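# Press the hole punch lever down and hold it

## Task

Push the hole punch's lever fully down and finish with the gripper still holding it there, motionless. The punch has to stay upright and sitting on the table at the end, otherwise the task counts as failed.

## Robot and tools

Robot: one xArm7 arm (seven revolute joints) with a two-finger parallel gripper and a wrist camera. There is only this one arm, so every motion argument describes a single gripper.

Frames. Results report poses in the scene frame: origin on the table surface straight below the arm base, +z up, +y to the left when facing along +x. The base may be slightly tilted against the table. end_effector_position is in metres and marks the spot between the finger pads when closed, roughly 2 cm short of the fingertips; end_effector_quat_wxyz is its orientation; velocities are in m/s and rad/s. The printed hand position can be a bit wrong, more so at long reach. Gripper axes: fingers point along the gripper's +z, and they open and close along its y. Closing pushes the tips about 10 mm further along +z.

The motion row. Every motion is written as one list of 7 plain numbers, each in [-1, 1]: dx, dy, dz, rx, ry, rz, opening. The first six are an offset, not a pose, expressed in the gripper's own axes. They are counted from the gripper pose in the most recent result that showed it; before any such result in this scene, and for the second or later call within one reply, they are counted from where the gripper is when the action begins. Scale: 1.0 equals 0.6 m of translation or 180 degrees of rotation; rx, ry, rz form a single rotation vector. Opening is absolute, not an offset: +1 fully open (0.084 m), -1 closed. Zero offsets are not a pause; they pull the gripper back to the reference pose.

Tools.
- execute_actions: argument actions, a list holding at most one item (an empty list just returns the current state). An action item has rows (1 to 15 rows of 7 numbers) and optional steps (up to 15, default 15; each step is 1/30 s). One row is applied per step; if rows run out the last is repeated. Each row is measured from the same reference pose, not chained from the previous row. A wait item has only steps (up to 300), counted from the previous result, so your reply time eats into it. Optional pictures (true/false) controls whether camera images come back; by default they do. A rejected call sends nothing.
- move: target is one 7-number row as above (offset in gripper axes plus absolute opening); speed is the path's top speed in m/s, 0.002 to 0.5, default 0.25, with turning capped at twice that in rad/s. The gripper follows a straight path lasting 0.5 to 10 s (longer paths get cut off at 10 s), rotating the short way round. The path ignores obstacles, the hand may lag, stray, or overshoot the speed, especially near full reach. The opening is commanded at the start. The path starts once the arm is at rest (or after 3 s). Faster moves and targets set deeper past a contact press harder.
- wait: seconds, 0 to 10; sends nothing new.
- zoom_image: camera (cam_high, cam_low or cam_wrist) and region [x0, y0, x1, y1] in pixels of that camera's 896x504 image, top-left origin, no larger than 504 by 504.
- read_manual: optional section, only "licences"; returns licence text, no motion.
- finished_scene: scene, the number of the scene being ended. Irreversible; the goal must already hold and stay held. Replying with no tool call also ends things.

Controller behaviour. Each step the commanded pose is clipped to within 70 mm and 16 degrees of the measured pose, then solved by damped inverse kinematics, favouring position over orientation. After an action ends the arm only continues to the last clipped pose, so a distant target may need several actions; check the reported pose and send the remainder. Joints move at most 3.14 rad/s. The elbow cannot fully straighten.

Reading results. The state line gives pose and velocities. grip_measured is the current finger opening on the command scale; to hold something keep commanding an opening clearly below it (lower squeezes harder, up to roughly 24 N per pad). A "pose unreachable" line means the clearance check (which treats the base mount as part of the arm) altered or blocked the command; HELD flags the steps where that happened. "Hand target" shows the pose the controller is currently driving to. Joint positions and joint torques are listed base to gripper; torque readings have offsets and noise. A move result adds a "move:" line with the ending (done = settled near target; off_target, moving, held, fault) and limits (paced = pose clipped; held = some steps blocked, after which the arm may jump faster than speed), plus the distance to target.

Cameras: cam_high and cam_low are fixed, cam_wrist rides on the hand; calibration lines (intrinsics K, distortion, T_world_to_cam) come with the session and may be slightly off.

What to avoid. Do not push or knock anything off the table, and do not tip the punch over. Approach the lever slowly and press with modest overshoot; hard hits, slams and drops are penalised. If contact torque hits a joint's load limit (waist and shoulder 46.5 N m; upper arm roll, elbow, forearm roll 27.9; wrist pitch and wrist roll 18.6) the arm backs off, freezes 10 s and drops the rest of the call. Holding force heats the motors: a MOTOR HOT line appears from 65 °C, and at 80 °C an OVER-TEMPERATURE FAULT brakes the arm until it cools. An arm blocked by an object keeps pressing until a new command arrives. Time spent thinking lets the simulation run, so keep replies short once moving.

Each tool is called after "Request:" as a command line: name --argument value for each argument, lists and objects as JSON in quotes; but a table of rows of numbers goes row by row, as --pt "numbers of a row", without its own name.

## Session

Request:
execute_actions --actions '[]'

Scene clock: 0.00 s of 4600.00 s.
end_effector_position=(+0.7997, +0.0748, +0.3051) grip_measured=+1.00 end_effector_quat_wxyz=(+0.105, +0.766, +0.617, +0.149) end_effector_velocity=(-0.000, -0.000, +0.000) end_effector_angular_velocity=(-0.001, -0.000, +0.000)
Joint positions: [ 0.509 -0.622 -0.223  1.196 -0.361  0.613 -1.02   0.084]
Joint velocities: [-0.001 -0.001 -0.    -0.    -0.001  0.     0.    -0.   ]
Joint torques (N m, as the arm reports them, + toward a larger angle): no reading
Motor temperatures (°C, as the motors report them): [31 31 36 38 33 34 33]
Hand target: +0.800, +0.075, +0.305; +0.105, +0.766, +0.617, +0.149

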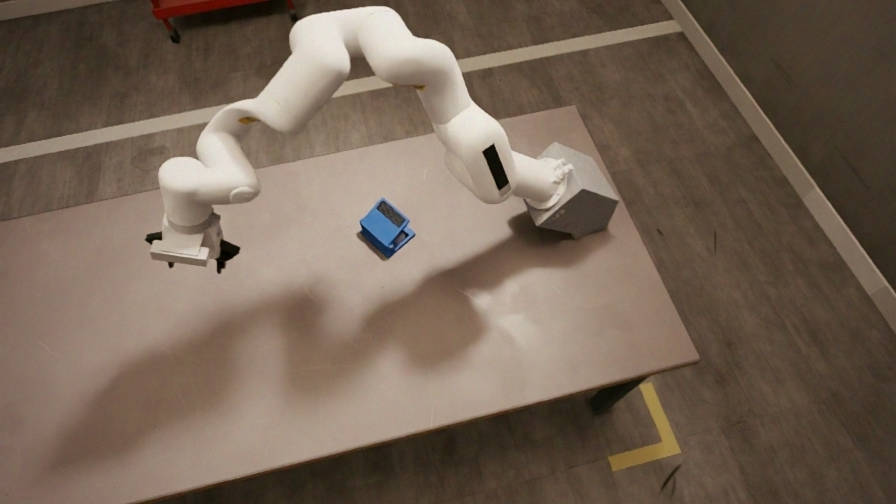

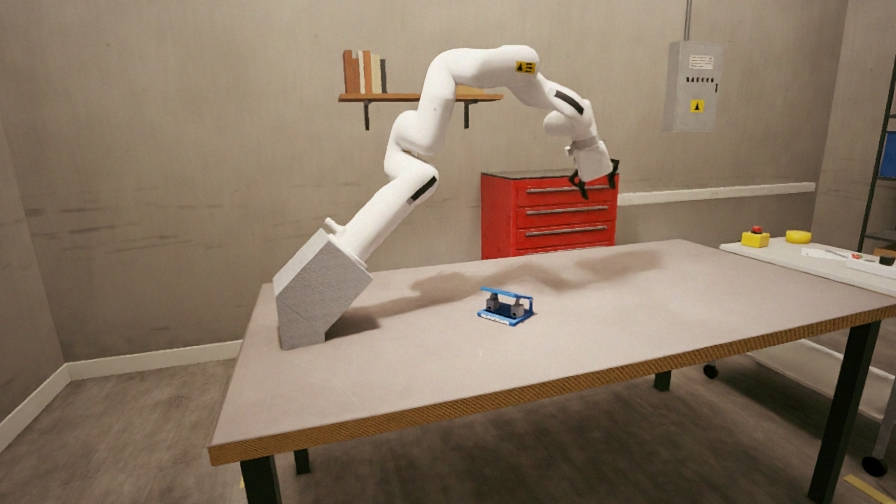

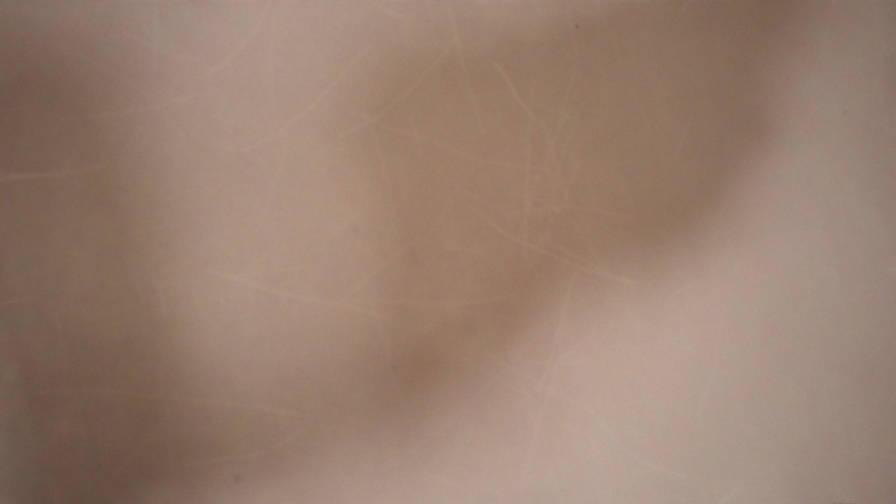

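Request:
zoom_image --camera "cam_high" --region '[340, 180, 440, 270]'

Request:
zoom_image --camera "cam_low" --region '[460, 270, 560, 340]'

Region (340, 180, 440, 270) of cam_high's 896x504 image, scaled by 5.040, with more detail than that image has; it fills the top 454 rows of this view, and the rest is white.

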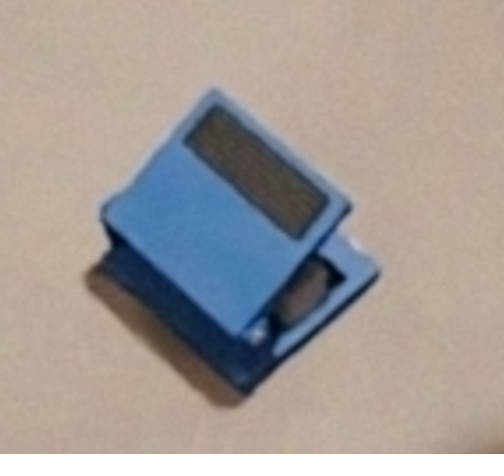

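Region (460, 270, 560, 340) of cam_low's 896x504 image, scaled by 5.040, with more detail than that image has; it fills the top 353 rows of this view, and the rest is white.

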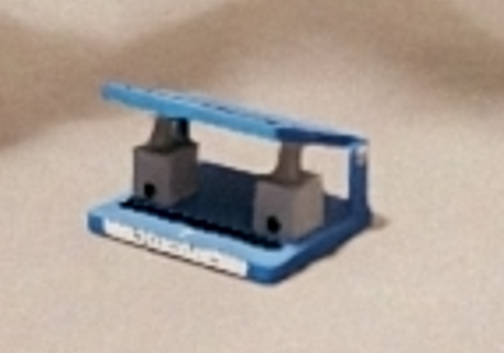

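Request:
move --target '[-0.499,-0.641,-0.012,0.111,-0.032,0,-1]' --speed 0.3

Scene clock: 20.23 s of 4600.00 s.
end_effector_position=(+0.3882, -0.1336, +0.1493) grip_measured=-1.00 end_effector_quat_wxyz=(+0.001, +0.779, +0.627, +0.003) end_effector_velocity=(-0.003, -0.001, -0.001) end_effector_angular_velocity=(+0.000, +0.002, +0.001)
Joint positions: [ 0.081 -1.286 -0.933  0.135 -0.614  0.552 -1.634  0.   ]
Joint velocities: [-0.004  0.002 -0.01  -0.002 -0.005 -0.001 -0.008  0.   ]
Joint torques (N m, as the arm reports them, + toward a larger angle): [-6.73  0.26  4.07 15.03  0.09 -1.85  0.09]
Motor temperatures (°C, as the motors report them): [31 32 36 41 33 34 33]
Hand target: +0.388, -0.134, +0.149; +0.001, +0.779, +0.627, +0.003
Off the commanded pose: 0.001 m, 0 deg.
After step 90, 15.00 s passed at rest.
move: done
camera_calibration (this result's frames):
cam_wrist: T_world_to_cam=[[0.974029, -0.226422, 0.000774863, -0.371704], [-0.226421, -0.974, 0.0075709, 0.022048], [-0.000959501, -0.00754972, -0.999971, 0.276581], [0, 0, 0, 1]] pos_world=[0.367308, -0.0605992, 0.276694]

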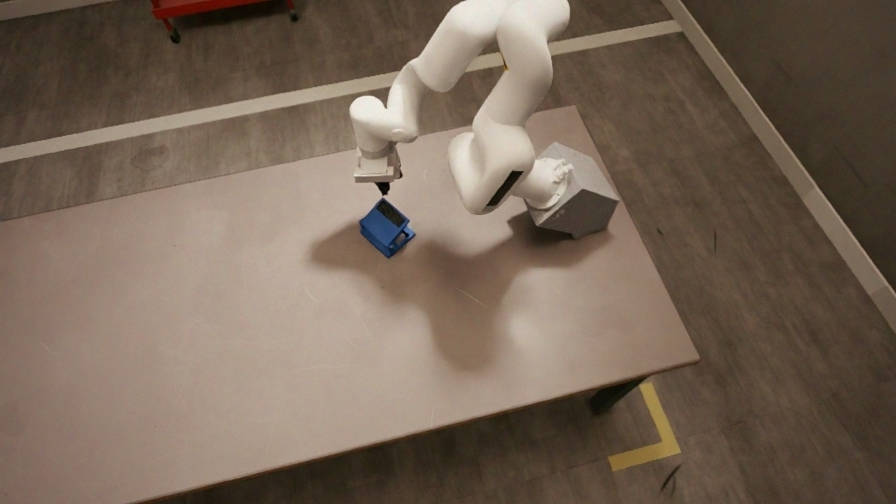

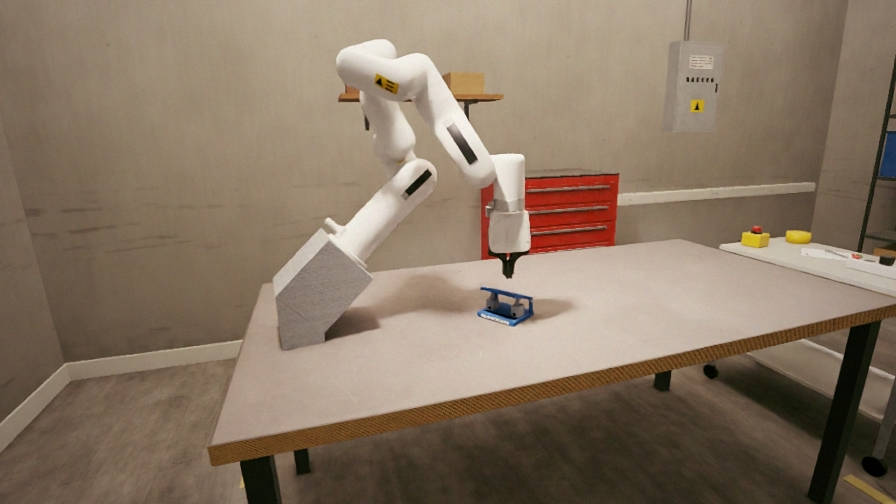

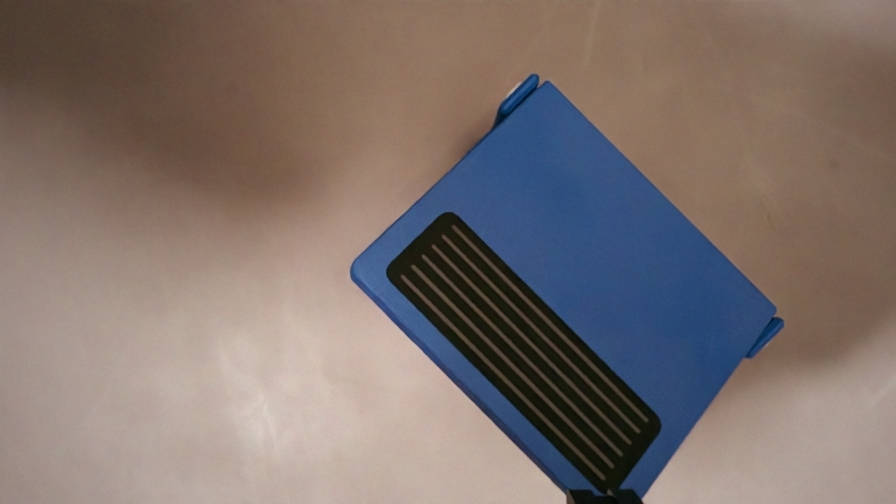

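Request:
move --target '[0.063,-0.021,0.025,0,0,0,-1]' --speed 0.1

Scene clock: 31.63 s of 4600.00 s.
end_effector_position=(+0.3842, -0.0944, +0.1345) grip_measured=-1.00 end_effector_quat_wxyz=(+0.001, +0.779, +0.627, +0.003) end_effector_velocity=(-0.000, +0.002, -0.001) end_effector_angular_velocity=(-0.001, +0.001, -0.002)
Joint positions: [ 0.073 -1.284 -0.846  0.041 -0.621  0.479 -1.528  0.   ]
Joint velocities: [ 0.     0.004  0.007 -0.004 -0.    -0.006  0.009  0.   ]
Joint torques (N m, as the arm reports them, + toward a larger angle): [-5.64  0.92  2.78 14.13  0.01 -1.79 -0.18]
Motor temperatures (°C, as the motors report them): [31 32 36 40 33 34 33]
Hand target: +0.384, -0.094, +0.134; +0.001, +0.779, +0.627, +0.003
Off the commanded pose: 0.000 m, 0 deg.
After step 90, 7.57 s passed at rest.
move: done
camera_calibration (this result's frames):
cam_wrist: T_world_to_cam=[[0.973961, -0.226712, 0.00105038, -0.358867], [-0.226713, -0.973931, 0.00769194, 0.0595552], [-0.000720859, -0.00772978, -0.99997, 0.26194], [0, 0, 0, 1]] pos_world=[0.363214, -0.0213322, 0.261851]

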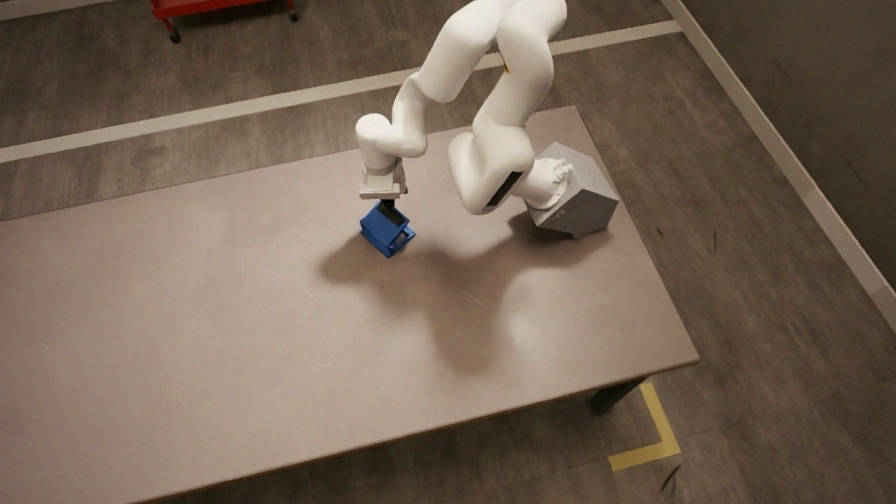

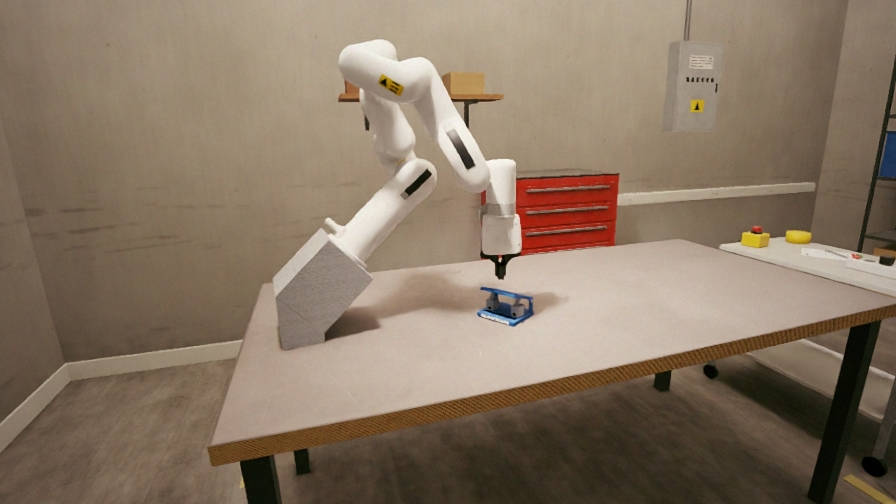

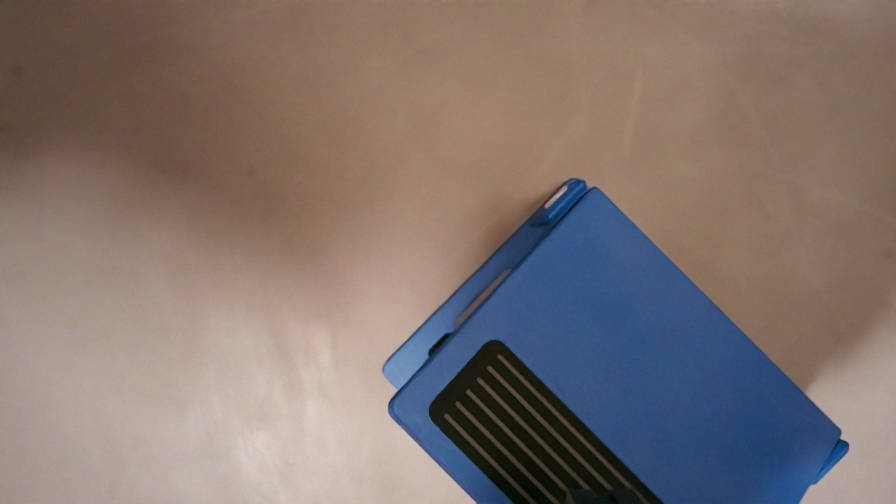

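Request:
move --target '[0,0,0.083,0,0,0,-1]' --speed 0.02

Scene clock: 37.63 s of 4600.00 s.
end_effector_position=(+0.3842, -0.0950, +0.0850) grip_measured=-1.00 end_effector_quat_wxyz=(+0.002, +0.779, +0.627, +0.002) end_effector_velocity=(+0.001, -0.000, -0.002) end_effector_angular_velocity=(-0.001, -0.002, +0.001)
Joint positions: [ 0.213 -0.895 -0.927  0.069 -0.682  0.095 -1.468  0.   ]
Joint velocities: [ 0.005  0.015 -0.002  0.001 -0.    -0.016  0.002  0.   ]
Joint torques (N m, as the arm reports them, + toward a larger angle): [-4.36 -1.41  0.76  6.02 -0.12 -1.49 -0.29]
Motor temperatures (°C, as the motors report them): [31 32 36 40 33 34 33]
Hand target: +0.384, -0.095, +0.085; +0.002, +0.779, +0.627, +0.002
Off the commanded pose: 0.001 m, 0 deg.
After step 90, 0.23 s passed at rest.
move: done
camera_calibration (this result's frames):
cam_wrist: T_world_to_cam=[[0.973803, -0.227394, 0.000772269, -0.358961], [-0.227391, -0.973755, 0.00974895, 0.0594503], [-0.00146485, -0.00966915, -0.999952, 0.212491], [0, 0, 0, 1]] pos_world=[0.363387, -0.0216811, 0.212179]

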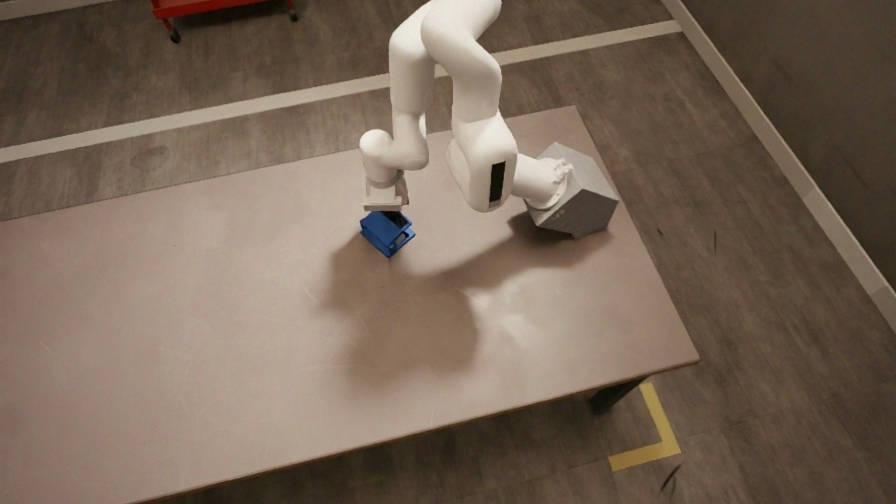

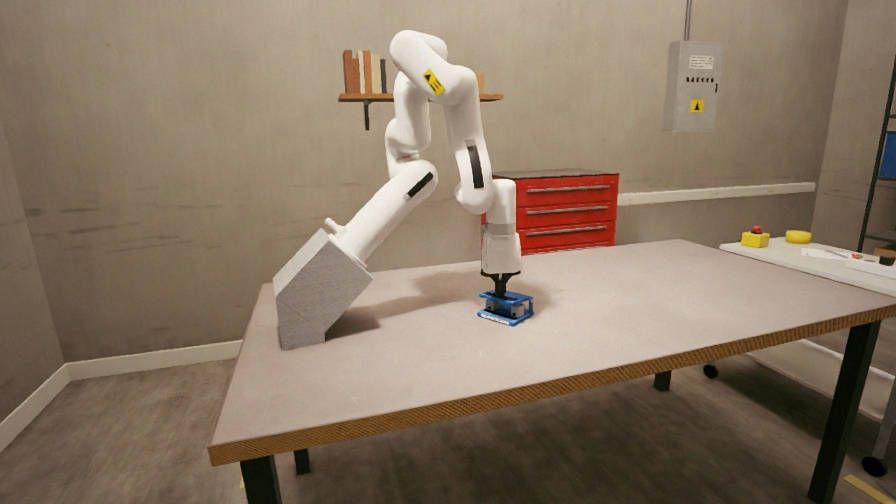

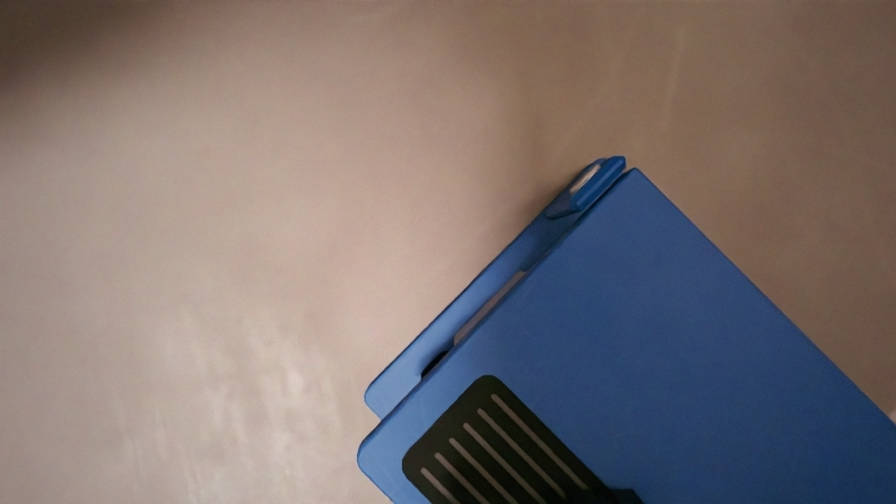

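Request:
move --target '[0,0,0.025,0,0,0,-1]' --speed 0.01

Request:
zoom_image --camera "cam_low" --region '[460, 260, 560, 340]'

Scene clock: 40.97 s of 4600.00 s.
end_effector_position=(+0.3847, -0.0963, +0.0721) grip_measured=-1.00 end_effector_quat_wxyz=(+0.005, +0.781, +0.624, +0.004) end_effector_velocity=(+0.002, -0.002, +0.000) end_effector_angular_velocity=(-0.003, -0.004, -0.002)
Joint positions: [ 0.261 -0.784 -0.952  0.081 -0.675 -0.019 -1.458  0.   ]
Joint velocities: [ 0.     0.003  0.002  0.003  0.004 -0.005  0.     0.   ]
Joint torques (N m, as the arm reports them, + toward a larger angle): [26.3  18.39  3.34 18.31  3.13 -0.5   0.08]
Motor temperatures (°C, as the motors report them): [31 32 36 40 33 34 33]
Hand target: +0.384, -0.095, +0.070; +0.002, +0.779, +0.627, +0.002
Off the commanded pose: 0.003 m, 1 deg.
move: done
camera_calibration (this result's frames):
cam_wrist: T_world_to_cam=[[0.972425, -0.233065, 0.00838898, -0.360339], [-0.233149, -0.972378, 0.0110745, 0.0607085], [0.0055762, -0.012725, -0.999903, 0.196632], [0, 0, 0, 1]] pos_world=[0.36346, -0.0224485, 0.198963]

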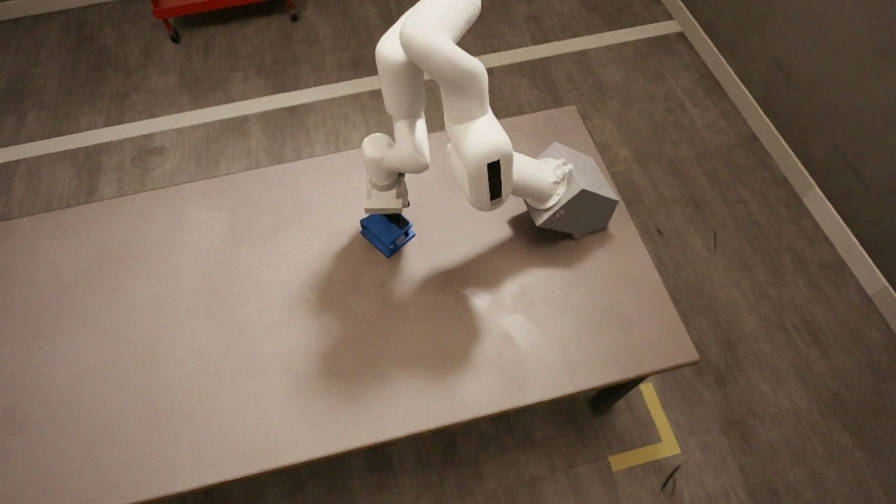

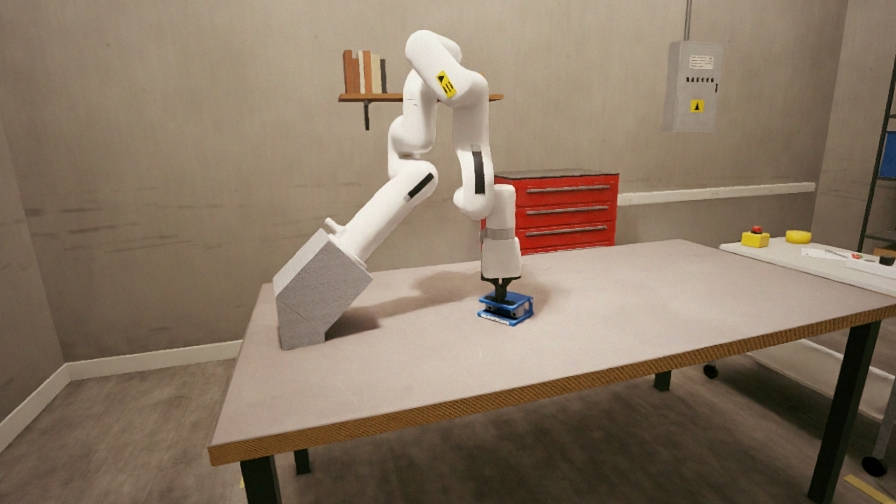

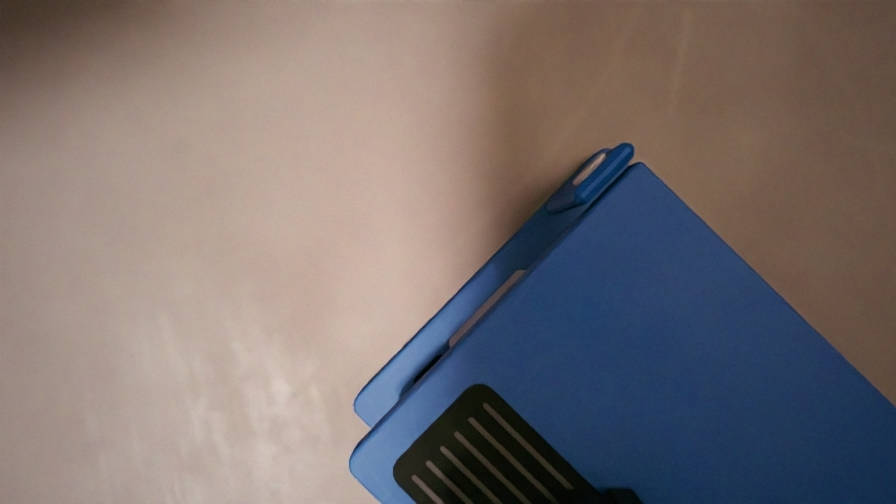

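Region (460, 260, 560, 340) of cam_low's 896x504 image, scaled by 5.040, with more detail than that image has; it fills the top 403 rows of this view, and the rest is white.

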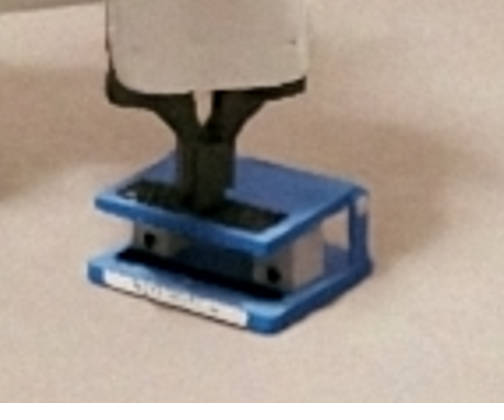

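Request:
move --target '[0,0,0.006,0,0,0,-1]' --speed 0.003

Request:
zoom_image --camera "cam_low" --region '[460, 260, 560, 340]'

Scene clock: 47.17 s of 4600.00 s.
end_effector_position=(+0.3915, -0.0998, +0.0726) grip_measured=-1.00 end_effector_quat_wxyz=(+0.016, +0.783, +0.622, +0.012) end_effector_velocity=(-0.000, +0.000, +0.000) end_effector_angular_velocity=(-0.000, -0.001, +0.001)
Joint positions: [ 0.266 -0.766 -0.955  0.086 -0.662 -0.06  -1.463  0.   ]
Joint velocities: [-0.001  0.     0.001 -0.001  0.001 -0.002 -0.002  0.   ]
Joint torques (N m, as the arm reports them, + toward a larger angle): [22.81 17.48  2.74 -9.09  1.13  5.29  0.35]
Motor temperatures (°C, as the motors report them): [32 32 36 40 33 34 33]
Hand target: +0.385, -0.096, +0.069; +0.006, +0.781, +0.625, +0.004
Off the commanded pose: 0.009 m, 2 deg.
move: off_target
camera_calibration (this result's frames):
cam_wrist: T_world_to_cam=[[0.970567, -0.238237, 0.0352447, -0.36947], [-0.238782, -0.970998, 0.0120878, 0.0610837], [0.0313428, -0.0201478, -0.999306, 0.186187], [0, 0, 0, 1]] pos_world=[0.367345, -0.0249581, 0.198341]

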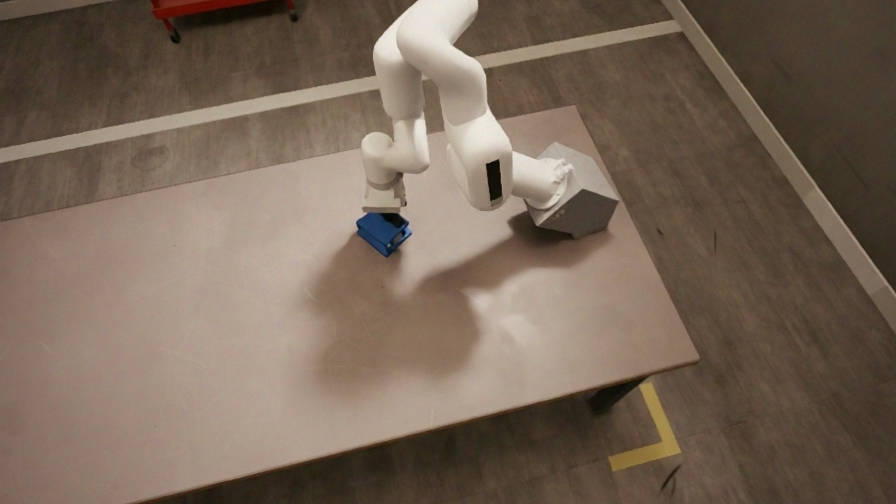

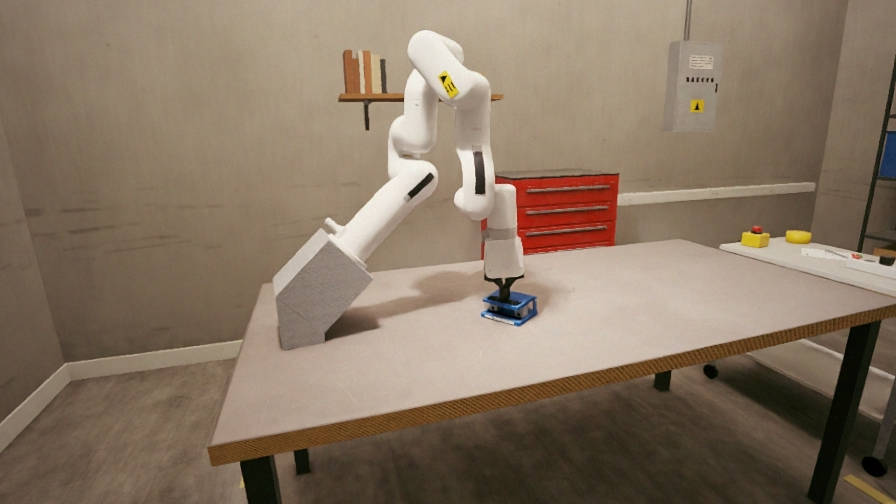

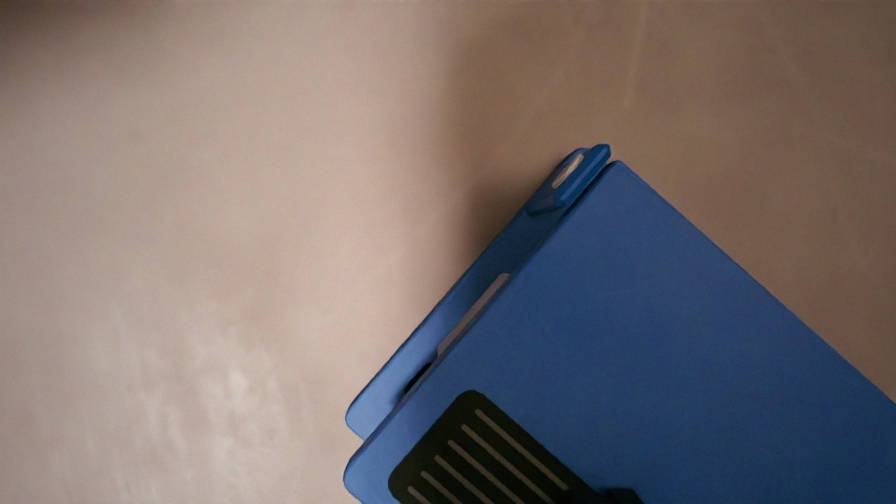

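Region (460, 260, 560, 340) of cam_low's 896x504 image, scaled by 5.040, with more detail than that image has; it fills the top 403 rows of this view, and the rest is white.

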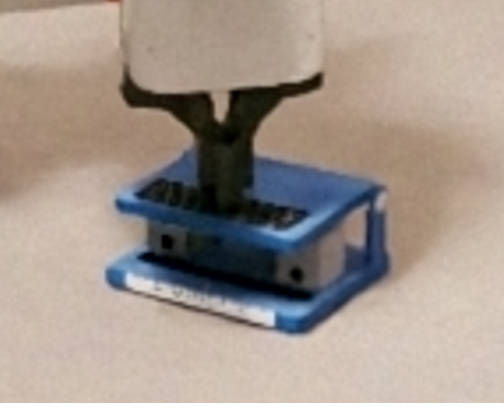

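Bottomed out; the punch just slid slightly while still pressed down.

Request:
finished_scene --scene 1

The scene is finished: the task was done.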